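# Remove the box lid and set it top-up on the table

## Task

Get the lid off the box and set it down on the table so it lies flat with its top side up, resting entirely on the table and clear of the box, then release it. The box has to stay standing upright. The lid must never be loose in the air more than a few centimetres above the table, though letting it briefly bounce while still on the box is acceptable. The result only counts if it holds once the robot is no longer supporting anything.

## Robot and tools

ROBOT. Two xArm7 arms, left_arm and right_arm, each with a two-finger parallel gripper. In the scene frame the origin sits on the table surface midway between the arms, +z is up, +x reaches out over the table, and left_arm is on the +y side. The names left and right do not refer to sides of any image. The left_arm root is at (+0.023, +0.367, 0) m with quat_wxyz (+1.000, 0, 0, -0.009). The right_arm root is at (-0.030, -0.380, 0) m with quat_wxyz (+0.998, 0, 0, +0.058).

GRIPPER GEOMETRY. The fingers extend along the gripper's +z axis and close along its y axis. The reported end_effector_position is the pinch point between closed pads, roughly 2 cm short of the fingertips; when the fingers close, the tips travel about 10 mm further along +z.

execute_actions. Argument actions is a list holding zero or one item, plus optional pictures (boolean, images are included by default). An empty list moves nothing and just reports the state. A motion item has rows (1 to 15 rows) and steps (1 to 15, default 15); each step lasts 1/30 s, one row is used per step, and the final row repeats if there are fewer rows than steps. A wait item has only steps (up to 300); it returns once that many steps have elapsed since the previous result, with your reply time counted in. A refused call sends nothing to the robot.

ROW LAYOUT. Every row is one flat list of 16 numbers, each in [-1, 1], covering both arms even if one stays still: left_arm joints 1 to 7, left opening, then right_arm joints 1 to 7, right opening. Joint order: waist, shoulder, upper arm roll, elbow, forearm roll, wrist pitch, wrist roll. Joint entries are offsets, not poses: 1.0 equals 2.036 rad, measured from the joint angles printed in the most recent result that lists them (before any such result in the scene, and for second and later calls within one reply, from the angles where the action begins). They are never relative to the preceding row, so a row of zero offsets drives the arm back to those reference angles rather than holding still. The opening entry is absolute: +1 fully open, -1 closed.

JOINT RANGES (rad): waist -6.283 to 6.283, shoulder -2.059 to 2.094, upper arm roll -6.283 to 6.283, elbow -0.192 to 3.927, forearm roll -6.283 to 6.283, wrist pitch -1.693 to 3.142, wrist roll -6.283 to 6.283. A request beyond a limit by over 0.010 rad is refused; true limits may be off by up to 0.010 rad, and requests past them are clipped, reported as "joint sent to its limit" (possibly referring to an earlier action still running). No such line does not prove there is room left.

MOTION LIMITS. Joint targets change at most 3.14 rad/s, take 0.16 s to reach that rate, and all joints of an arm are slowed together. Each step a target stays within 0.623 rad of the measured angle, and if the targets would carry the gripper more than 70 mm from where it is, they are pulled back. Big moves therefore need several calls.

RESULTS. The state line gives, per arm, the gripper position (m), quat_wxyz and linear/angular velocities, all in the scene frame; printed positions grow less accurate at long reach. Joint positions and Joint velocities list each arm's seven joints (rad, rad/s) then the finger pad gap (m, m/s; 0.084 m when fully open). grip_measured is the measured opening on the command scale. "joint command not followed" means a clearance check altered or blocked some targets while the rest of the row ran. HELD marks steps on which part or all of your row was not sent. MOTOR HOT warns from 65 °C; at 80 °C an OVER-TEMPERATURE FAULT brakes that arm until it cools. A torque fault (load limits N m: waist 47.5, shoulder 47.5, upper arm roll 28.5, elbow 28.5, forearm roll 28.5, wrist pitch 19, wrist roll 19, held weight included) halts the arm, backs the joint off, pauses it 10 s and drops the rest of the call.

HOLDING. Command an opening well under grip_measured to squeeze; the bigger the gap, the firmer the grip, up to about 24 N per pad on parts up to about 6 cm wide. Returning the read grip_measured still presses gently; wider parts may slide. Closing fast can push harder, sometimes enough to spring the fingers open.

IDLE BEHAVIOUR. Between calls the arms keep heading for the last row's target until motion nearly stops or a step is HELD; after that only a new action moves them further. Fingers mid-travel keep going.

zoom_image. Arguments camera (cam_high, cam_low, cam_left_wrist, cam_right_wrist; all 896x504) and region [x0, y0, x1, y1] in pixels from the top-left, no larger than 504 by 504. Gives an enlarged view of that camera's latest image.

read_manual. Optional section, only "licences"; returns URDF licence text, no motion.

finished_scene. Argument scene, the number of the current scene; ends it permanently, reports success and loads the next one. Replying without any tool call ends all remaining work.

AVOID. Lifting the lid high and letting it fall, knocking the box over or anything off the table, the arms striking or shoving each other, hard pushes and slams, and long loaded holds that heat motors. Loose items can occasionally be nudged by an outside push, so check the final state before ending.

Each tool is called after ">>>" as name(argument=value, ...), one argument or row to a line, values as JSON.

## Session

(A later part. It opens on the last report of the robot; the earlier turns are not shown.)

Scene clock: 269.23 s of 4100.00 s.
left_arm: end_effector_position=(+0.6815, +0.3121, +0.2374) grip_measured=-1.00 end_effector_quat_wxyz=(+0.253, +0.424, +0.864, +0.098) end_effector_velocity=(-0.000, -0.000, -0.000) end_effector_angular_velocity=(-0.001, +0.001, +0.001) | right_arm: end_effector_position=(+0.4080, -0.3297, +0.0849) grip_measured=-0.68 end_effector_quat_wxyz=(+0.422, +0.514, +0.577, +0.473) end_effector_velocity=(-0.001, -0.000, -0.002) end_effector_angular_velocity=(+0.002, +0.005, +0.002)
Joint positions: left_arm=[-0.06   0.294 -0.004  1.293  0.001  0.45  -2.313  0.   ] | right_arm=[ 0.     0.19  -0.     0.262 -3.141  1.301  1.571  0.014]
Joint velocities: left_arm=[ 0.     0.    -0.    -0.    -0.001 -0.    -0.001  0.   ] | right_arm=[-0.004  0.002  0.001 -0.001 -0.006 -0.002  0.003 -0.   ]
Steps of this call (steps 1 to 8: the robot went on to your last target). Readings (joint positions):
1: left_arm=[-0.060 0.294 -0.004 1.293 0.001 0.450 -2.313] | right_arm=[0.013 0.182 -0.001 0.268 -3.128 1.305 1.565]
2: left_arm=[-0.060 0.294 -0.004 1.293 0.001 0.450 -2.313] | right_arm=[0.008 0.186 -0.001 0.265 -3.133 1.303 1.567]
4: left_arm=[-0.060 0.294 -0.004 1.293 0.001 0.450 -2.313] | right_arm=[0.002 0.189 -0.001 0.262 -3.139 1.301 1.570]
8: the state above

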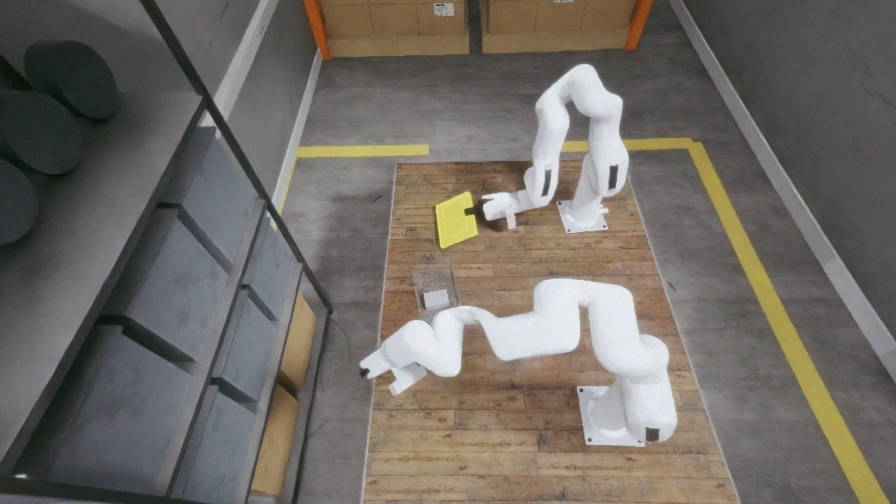

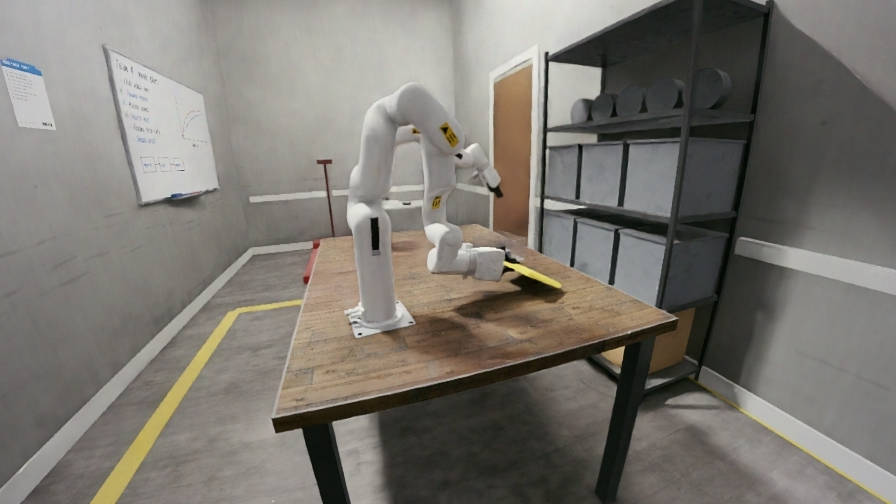

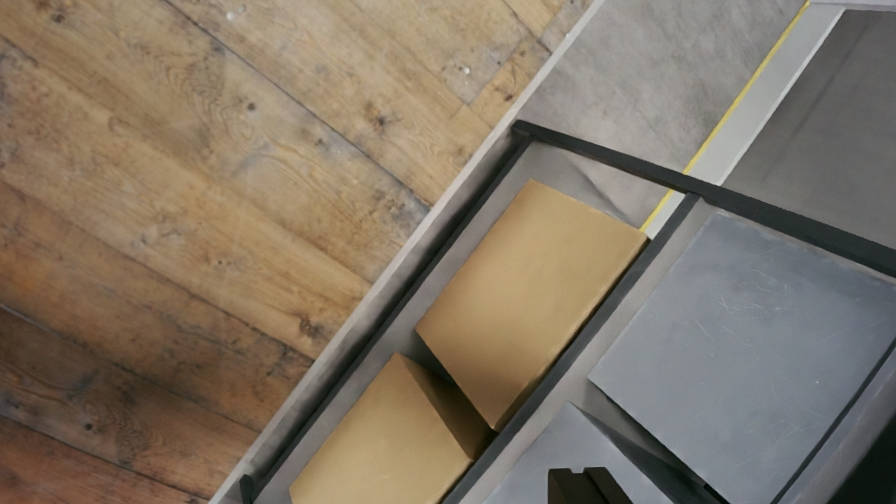

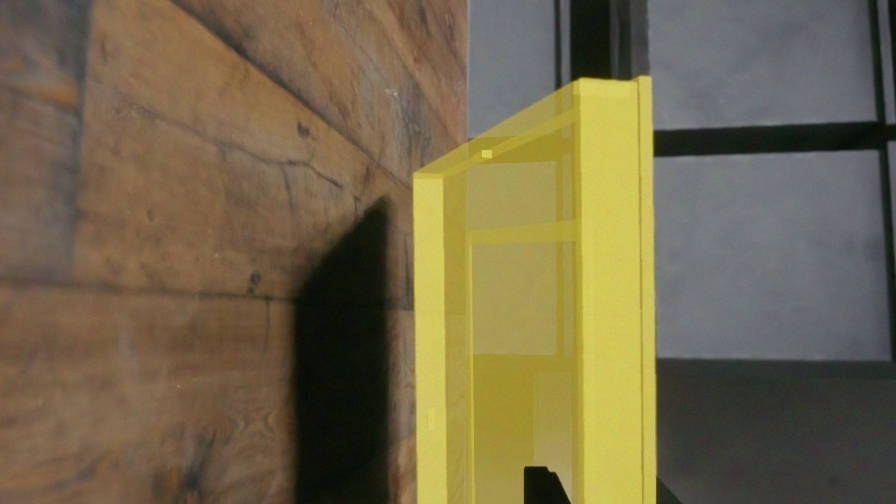

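>>> execute_actions(
  actions=[
    {"rows": [[0,0,0,0,0,0,0,-1,0,-0.0008,0,0.0016,0,-0.0063,0,-1],[0,0,0,0,0,0,0,-1,0,-0.0015,0,0.0033,0,-0.0127,0,-1],[0,0,0,0,0,0,0,-1,0,-0.0023,0,0.0049,0,-0.019,0,-1],[0,0,0,0,0,0,0,-1,0,-0.003,0,0.0066,0,-0.0254,0,-1],[0,0,0,0,0,0,0,-1,0,-0.0038,0,0.0082,0,-0.0317,0,-1],[0,0,0,0,0,0,0,-1,0,-0.0045,0,0.0098,0,-0.0381,0,-0.9],[0,0,0,0,0,0,0,-1,0,-0.0057,0,0.0123,0,-0.0476,0,-0.8],[0,0,0,0,0,0,0,-1,0,-0.0072,0,0.0156,0,-0.0603,0,-0.7],[0,0,0,0,0,0,0,-1,0,-0.0087,0,0.0189,0,-0.073,0,-0.63],[0,0,0,0,0,0,0,-1,0,-0.0102,0,0.0221,0,-0.0856,0,-0.57],[0,0,0,0,0,0,0,-1,0,-0.0117,0,0.0254,0,-0.0983,0,-0.51],[0,0,0,0,0,0,0,-1,0,-0.0132,0,0.0287,0,-0.111,0,-0.45],[0,0,0,0,0,0,0,-1,0,-0.0147,0,0.032,0,-0.1237,0,-0.4],[0,0,0,0,0,0,0,-1,0,-0.0162,0,0.0353,0,-0.1364,0,-0.35],[0,0,0,0,0,0,0,-1,0,-0.0177,0,0.0385,0,-0.1491,0,-0.3]], "steps": 15},
  ],
  pictures=false,
)

>>> execute_actions(
  actions=[
    {"steps": 8},
  ],
  pictures=false,
)

>>> execute_actions(
  actions=[
    {"rows": [[0,0,0,0,0,0,0,-1,0,-0.002,0,0.0036,0,-0.0143,0,-0.27],[0,0,0,0,0,0,0,-1,0,-0.004,0,0.0072,0,-0.0287,0,-0.24],[0,0,0,0,0,0,0,-1,0,-0.006,0,0.0109,0,-0.043,0,-0.2],[0,0,0,0,0,0,0,-1,0,-0.008,0,0.0145,0,-0.0574,0,-0.17],[0,0,0,0,0,0,0,-1,0,-0.01,0,0.0181,0,-0.0717,0,-0.14],[0,0,0,0,0,0,0,-1,0,-0.012,0,0.0217,0,-0.0861,0,-0.1],[0,0,0,0,0,0,0,-1,0,-0.0139,0,0.0253,0,-0.1004,0,-0.07],[0,0,0,0,0,0,0,-1,0,-0.0159,0,0.0289,0,-0.1147,0,-0.04],[0,0,0,0,0,0,0,-1,0,-0.0179,0,0.0326,0,-0.1291,0,-0.01],[0,0,0,0,0,0,0,-1,0,-0.0199,0,0.0362,0,-0.1434,0,0.02],[0,0,0,0,0,0,0,-1,0,-0.0219,0,0.0398,0,-0.1578,0,0.05],[0,0,0,0,0,0,0,-1,0,-0.0239,0,0.0434,0,-0.1721,0,0.08]], "steps": 15},
  ],
  pictures=false,
)

>>> execute_actions(
  actions=[
    {"steps": 5},
  ],
  pictures=false,
)

>>> execute_actions(
  actions=[
    {"rows": [[0,0,0,0,0,0,0,-1,0,-0.004,0,-0.0056,0,0.0016,0,0.08],[0,0,0,0,0,0,0,-1,0,-0.008,0,-0.0111,0,0.0031,0,0.08],[0,0,0,0,0,0,0,-1,0,-0.012,0,-0.0167,0,0.0047,0,0.08],[0,0,0,0,0,0,0,-1,0,-0.016,0,-0.0222,0,0.0063,0,0.08],[0,0,0,0,0,0,0,-1,0,-0.02,0,-0.0278,0,0.0078,0,0.08],[0,0,0,0,0,0,0,-1,0,-0.024,0,-0.0334,0,0.0094,0,0.08],[0,0,0,0,0,0,0,-1,0,-0.028,0,-0.0389,0,0.011,0,0.08],[0,0,0,0,0,0,0,-1,0,-0.032,0,-0.0445,0,0.0125,0,0.08],[0,0,0,0,0,0,0,-1,0,-0.036,0,-0.05,0,0.0141,0,0.08],[0,0,0,0,0,0,0,-1,0,-0.04,0,-0.0556,0,0.0157,0,0.08],[0,0,0,0,0,0,0,-1,0,-0.044,0,-0.0612,0,0.0172,0,0.08],[0,0,0,0,0,0,0,-1,0,-0.048,0,-0.0667,0,0.0188,0,0.08],[0,0,0,0,0,0,0,-1,0,-0.052,0,-0.0723,0,0.0204,0,0.08],[0,0,0,0,0,0,0,-1,0,-0.056,0,-0.0778,0,0.0219,0,0.08],[0,0,0,0,0,0,0,-1,0,-0.06,0,-0.0834,0,0.0235,0,0.08]], "steps": 15},
  ],
  pictures=false,
)

>>> execute_actions(
  actions=[
    {"steps": 8},
  ],
)

Scene clock: 297.63 s of 4100.00 s.
left_arm: end_effector_position=(+0.6815, +0.3121, +0.2374) grip_measured=-1.00 end_effector_quat_wxyz=(+0.253, +0.424, +0.864, +0.098) end_effector_velocity=(-0.000, +0.000, -0.001) end_effector_angular_velocity=(+0.001, +0.001, -0.001) | right_arm: end_effector_position=(+0.4093, -0.3296, +0.0676) grip_measured=-0.41 end_effector_quat_wxyz=(+0.387, +0.541, +0.607, +0.435) end_effector_velocity=(-0.004, -0.000, -0.055) end_effector_angular_velocity=(-0.054, +0.464, +0.000)
Joint positions: left_arm=[-0.06   0.294 -0.004  1.293  0.001  0.45  -2.313  0.   ] | right_arm=[ 0.     0.165 -0.     0.317 -3.141  1.091  1.571  0.026]
Joint velocities: left_arm=[ 0.    -0.     0.    -0.001  0.    -0.     0.002  0.   ] | right_arm=[-0.    -0.088  0.     0.194 -0.    -0.749  0.     0.071]
Steps of this call (steps 1 to 30: the robot went on to your last target; steps 31 to 90: nothing new was sent; then 24.90 s passed at rest; steps 91 to 105: all 15 steps of this action). Readings (joint positions):
91: left_arm=[-0.060 0.294 -0.004 1.293 0.001 0.450 -2.313] | right_arm=[-0.000 0.191 -0.001 0.261 -3.142 1.300 1.571]
92: left_arm=[-0.060 0.294 -0.004 1.293 0.001 0.450 -2.313] | right_arm=[-0.000 0.190 -0.001 0.262 -3.142 1.298 1.571]
94: left_arm=[-0.060 0.294 -0.004 1.293 0.001 0.450 -2.313] | right_arm=[0.000 0.188 -0.000 0.266 -3.142 1.284 1.571]
98: left_arm=[-0.060 0.294 -0.004 1.293 0.001 0.450 -2.313] | right_arm=[0.000 0.183 -0.000 0.278 -3.142 1.239 1.571]
105: the state above

Scene clock: 297.90 s of 4100.00 s.
left_arm: end_effector_position=(+0.6815, +0.3121, +0.2374) grip_measured=-1.00 end_effector_quat_wxyz=(+0.253, +0.424, +0.864, +0.098) end_effector_velocity=(+0.000, -0.000, +0.001) end_effector_angular_velocity=(+0.000, -0.003, -0.002) | right_arm: end_effector_position=(+0.4082, -0.3297, +0.0612) grip_measured=-0.32 end_effector_quat_wxyz=(+0.372, +0.552, +0.619, +0.417) end_effector_velocity=(-0.004, -0.000, -0.005) end_effector_angular_velocity=(-0.003, +0.026, +0.001)
Joint positions: left_arm=[-0.06   0.294 -0.004  1.293  0.001  0.45  -2.313  0.   ] | right_arm=[ 0.     0.154 -0.     0.34  -3.141  0.999  1.571  0.03 ]
Joint velocities: left_arm=[-0.    -0.002 -0.     0.    -0.    -0.     0.001  0.   ] | right_arm=[ 0.    -0.001  0.     0.002 -0.    -0.029 -0.     0.001]
Steps of this call (steps 1 to 8: the robot went on to your last target). Readings (joint positions):
1: left_arm=[-0.060 0.294 -0.004 1.293 0.001 0.450 -2.313] | right_arm=[0.000 0.162 -0.000 0.323 -3.141 1.066 1.571]
2: left_arm=[-0.060 0.294 -0.004 1.293 0.001 0.450 -2.313] | right_arm=[0.000 0.159 -0.000 0.329 -3.141 1.043 1.571]
4: left_arm=[-0.060 0.294 -0.004 1.293 0.001 0.450 -2.313] | right_arm=[0.000 0.156 -0.000 0.337 -3.141 1.014 1.571]
8: the state above

Scene clock: 298.40 s of 4100.00 s.
left_arm: end_effector_position=(+0.6815, +0.3121, +0.2374) grip_measured=-1.00 end_effector_quat_wxyz=(+0.253, +0.424, +0.864, +0.098) end_effector_velocity=(-0.000, -0.001, +0.000) end_effector_angular_velocity=(+0.000, +0.000, -0.002) | right_arm: end_effector_position=(+0.3995, -0.3307, +0.0491) grip_measured=+0.06 end_effector_quat_wxyz=(+0.317, +0.585, +0.657, +0.356) end_effector_velocity=(-0.016, -0.002, -0.005) end_effector_angular_velocity=(-0.034, +0.297, -0.000)
Joint positions: left_arm=[-0.06   0.294 -0.004  1.293  0.001  0.45  -2.313  0.   ] | right_arm=[ 0.     0.11  -0.     0.421 -3.141  0.682  1.571  0.047]
Joint velocities: left_arm=[-0.001 -0.001 -0.    -0.001 -0.001  0.001  0.002  0.   ] | right_arm=[ 0.    -0.077 -0.     0.14   0.    -0.516  0.     0.007]
Steps of this call (steps 1 to 15: all 15 steps of this action). Readings (joint positions):
1: left_arm=[-0.060 0.294 -0.004 1.293 0.001 0.450 -2.313] | right_arm=[0.000 0.154 -0.000 0.340 -3.141 0.998 1.571]
2: left_arm=[-0.060 0.294 -0.004 1.293 0.001 0.450 -2.313] | right_arm=[0.000 0.154 -0.000 0.341 -3.141 0.993 1.571]
4: left_arm=[-0.060 0.294 -0.004 1.293 0.001 0.450 -2.313] | right_arm=[0.000 0.150 -0.000 0.348 -3.141 0.966 1.571]
8: left_arm=[-0.060 0.294 -0.004 1.293 0.001 0.450 -2.313] | right_arm=[0.000 0.136 -0.000 0.373 -3.141 0.871 1.571]
15: the state above

Scene clock: 298.57 s of 4100.00 s.
left_arm: end_effector_position=(+0.6815, +0.3121, +0.2374) grip_measured=-1.00 end_effector_quat_wxyz=(+0.253, +0.424, +0.864, +0.098) end_effector_velocity=(+0.000, -0.000, +0.000) end_effector_angular_velocity=(+0.000, -0.000, -0.001) | right_arm: end_effector_position=(+0.3977, -0.3309, +0.0481) grip_measured=+0.07 end_effector_quat_wxyz=(+0.311, +0.588, +0.660, +0.349) end_effector_velocity=(-0.007, -0.001, -0.006) end_effector_angular_velocity=(-0.004, +0.033, +0.000)
Joint positions: left_arm=[-0.06   0.294 -0.004  1.293  0.001  0.45  -2.313  0.   ] | right_arm=[ 0.     0.106 -0.     0.428 -3.141  0.651  1.571  0.047]
Joint velocities: left_arm=[ 0. -0. -0.  0.  0.  0.  0.  0.] | right_arm=[ 0.     0.001 -0.     0.001  0.    -0.034 -0.     0.   ]
Steps of this call (steps 1 to 5: the robot went on to your last target). Readings (joint positions):
1: left_arm=[-0.060 0.294 -0.004 1.293 0.001 0.450 -2.313] | right_arm=[0.000 0.108 -0.000 0.424 -3.141 0.668 1.571]
2: left_arm=[-0.060 0.294 -0.004 1.293 0.001 0.450 -2.313] | right_arm=[0.000 0.107 -0.000 0.426 -3.141 0.660 1.571]
4: left_arm=[-0.060 0.294 -0.004 1.293 0.001 0.450 -2.313] | right_arm=[0.000 0.106 -0.000 0.428 -3.141 0.653 1.571]
5: the state above

Scene clock: 299.07 s of 4100.00 s.
left_arm: end_effector_position=(+0.6815, +0.3121, +0.2374) grip_measured=-1.00 end_effector_quat_wxyz=(+0.253, +0.424, +0.864, +0.098) end_effector_velocity=(+0.000, -0.000, +0.000) end_effector_angular_velocity=(-0.002, -0.001, +0.002) | right_arm: end_effector_position=(+0.3592, -0.3354, +0.0482) grip_measured=+0.07 end_effector_quat_wxyz=(+0.311, +0.588, +0.660, +0.349) end_effector_velocity=(-0.099, -0.011, -0.003) end_effector_angular_velocity=(+0.000, -0.000, +0.000)
Joint positions: left_arm=[-0.06   0.294 -0.004  1.293  0.001  0.45  -2.313  0.   ] | right_arm=[ 0.     0.011 -0.     0.296 -3.141  0.689  1.571  0.047]
Joint velocities: left_arm=[ 0.    -0.    -0.    -0.    -0.001 -0.001 -0.002  0.   ] | right_arm=[ 0.    -0.243  0.    -0.337  0.     0.095 -0.     0.   ]
Steps of this call (steps 1 to 15: all 15 steps of this action). Readings (joint positions):
1: left_arm=[-0.060 0.294 -0.004 1.293 0.001 0.450 -2.313] | right_arm=[0.000 0.106 -0.000 0.428 -3.141 0.651 1.571]
2: left_arm=[-0.060 0.294 -0.004 1.293 0.001 0.450 -2.313] | right_arm=[0.000 0.104 -0.000 0.426 -3.141 0.651 1.571]
4: left_arm=[-0.060 0.294 -0.004 1.293 0.001 0.450 -2.313] | right_arm=[0.000 0.096 -0.000 0.414 -3.141 0.655 1.571]
8: left_arm=[-0.060 0.294 -0.004 1.293 0.001 0.450 -2.313] | right_arm=[0.000 0.067 -0.000 0.374 -3.141 0.666 1.571]
15: the state above

Scene clock: 299.33 s of 4100.00 s.
left_arm: end_effector_position=(+0.6815, +0.3121, +0.2374) grip_measured=-1.00 end_effector_quat_wxyz=(+0.253, +0.424, +0.864, +0.098) end_effector_velocity=(+0.000, -0.000, -0.001) end_effector_angular_velocity=(+0.001, +0.001, -0.001) | right_arm: end_effector_position=(+0.3485, -0.3366, +0.0479) grip_measured=+0.07 end_effector_quat_wxyz=(+0.311, +0.588, +0.660, +0.349) end_effector_velocity=(+0.000, +0.000, +0.002) end_effector_angular_velocity=(+0.001, -0.007, +0.000)
Joint positions: left_arm=[-0.06   0.294 -0.004  1.293  0.001  0.45  -2.313  0.   ] | right_arm=[ 0.    -0.016 -0.     0.259 -3.141  0.699  1.571  0.047]
Joint velocities: left_arm=[ 0.     0.002 -0.     0.001 -0.001 -0.     0.002  0.   ] | right_arm=[-0.    -0.007  0.    -0.005  0.     0.005  0.    -0.   ]
Steps of this call (steps 1 to 8: the robot went on to your last target). Readings (joint positions):
1: left_arm=[-0.060 0.294 -0.004 1.293 0.001 0.450 -2.313] | right_arm=[0.000 0.003 -0.000 0.284 -3.141 0.692 1.571]
2: left_arm=[-0.060 0.294 -0.004 1.293 0.001 0.450 -2.313] | right_arm=[0.000 -0.004 -0.000 0.274 -3.141 0.694 1.571]
4: left_arm=[-0.060 0.294 -0.004 1.293 0.001 0.450 -2.313] | right_arm=[0.000 -0.012 -0.000 0.263 -3.141 0.697 1.571]
8: the state above

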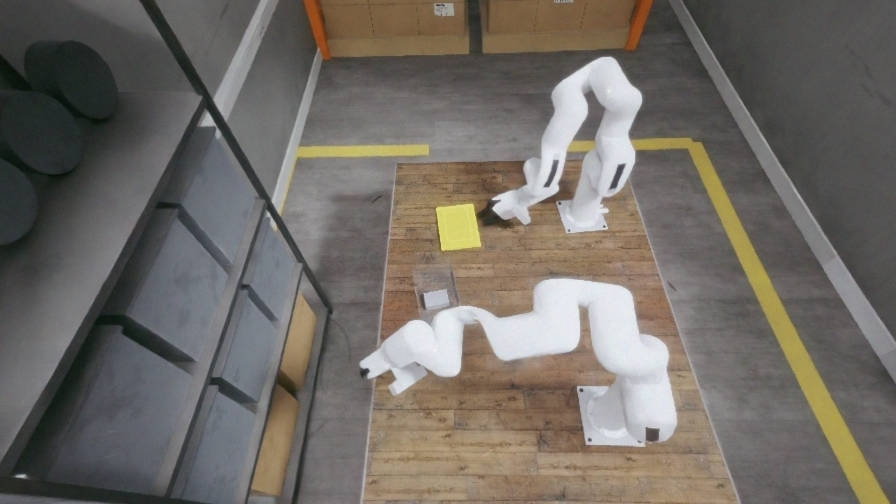

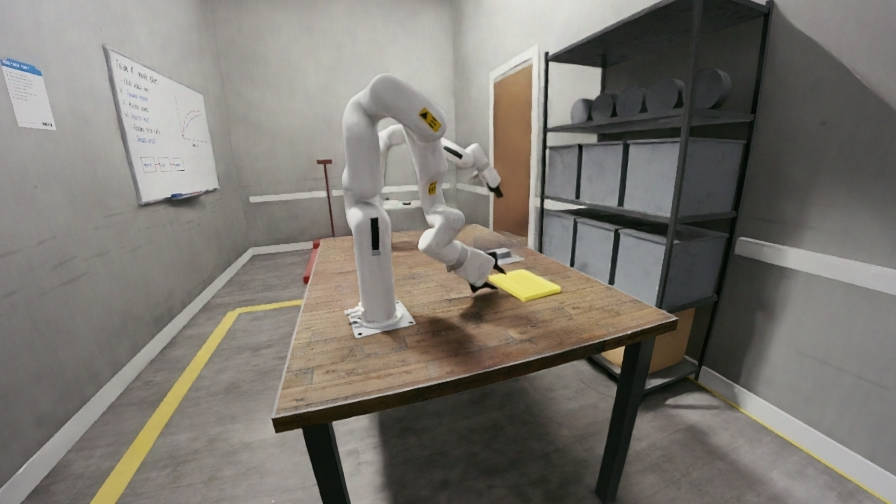

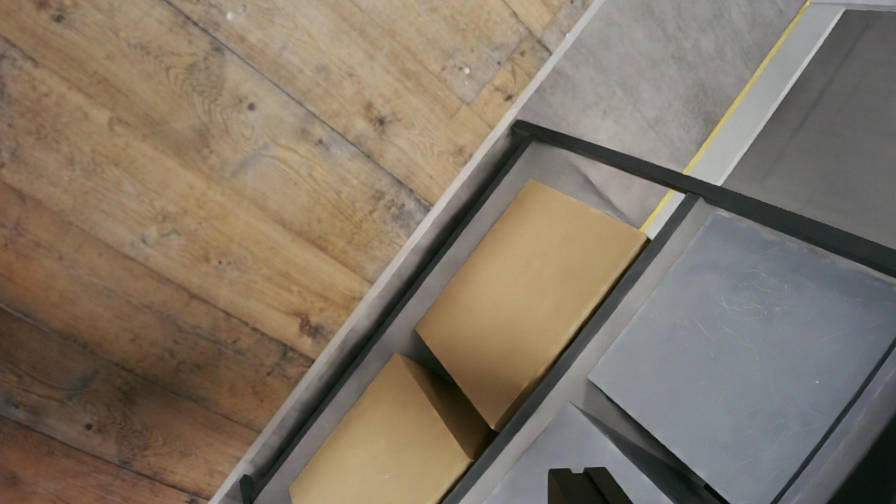

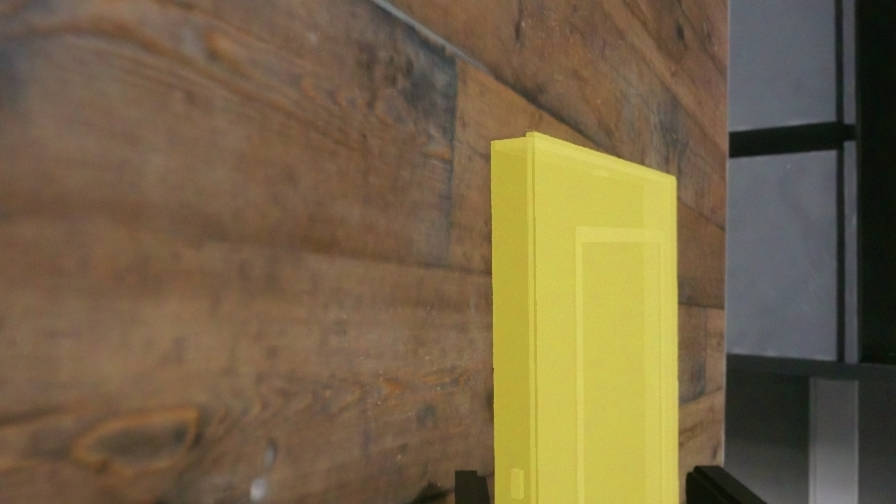

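The lid is flat on the table, released, and away from the box.

>>> finished_scene(
  scene=2,
)

The scene is finished: the task was done.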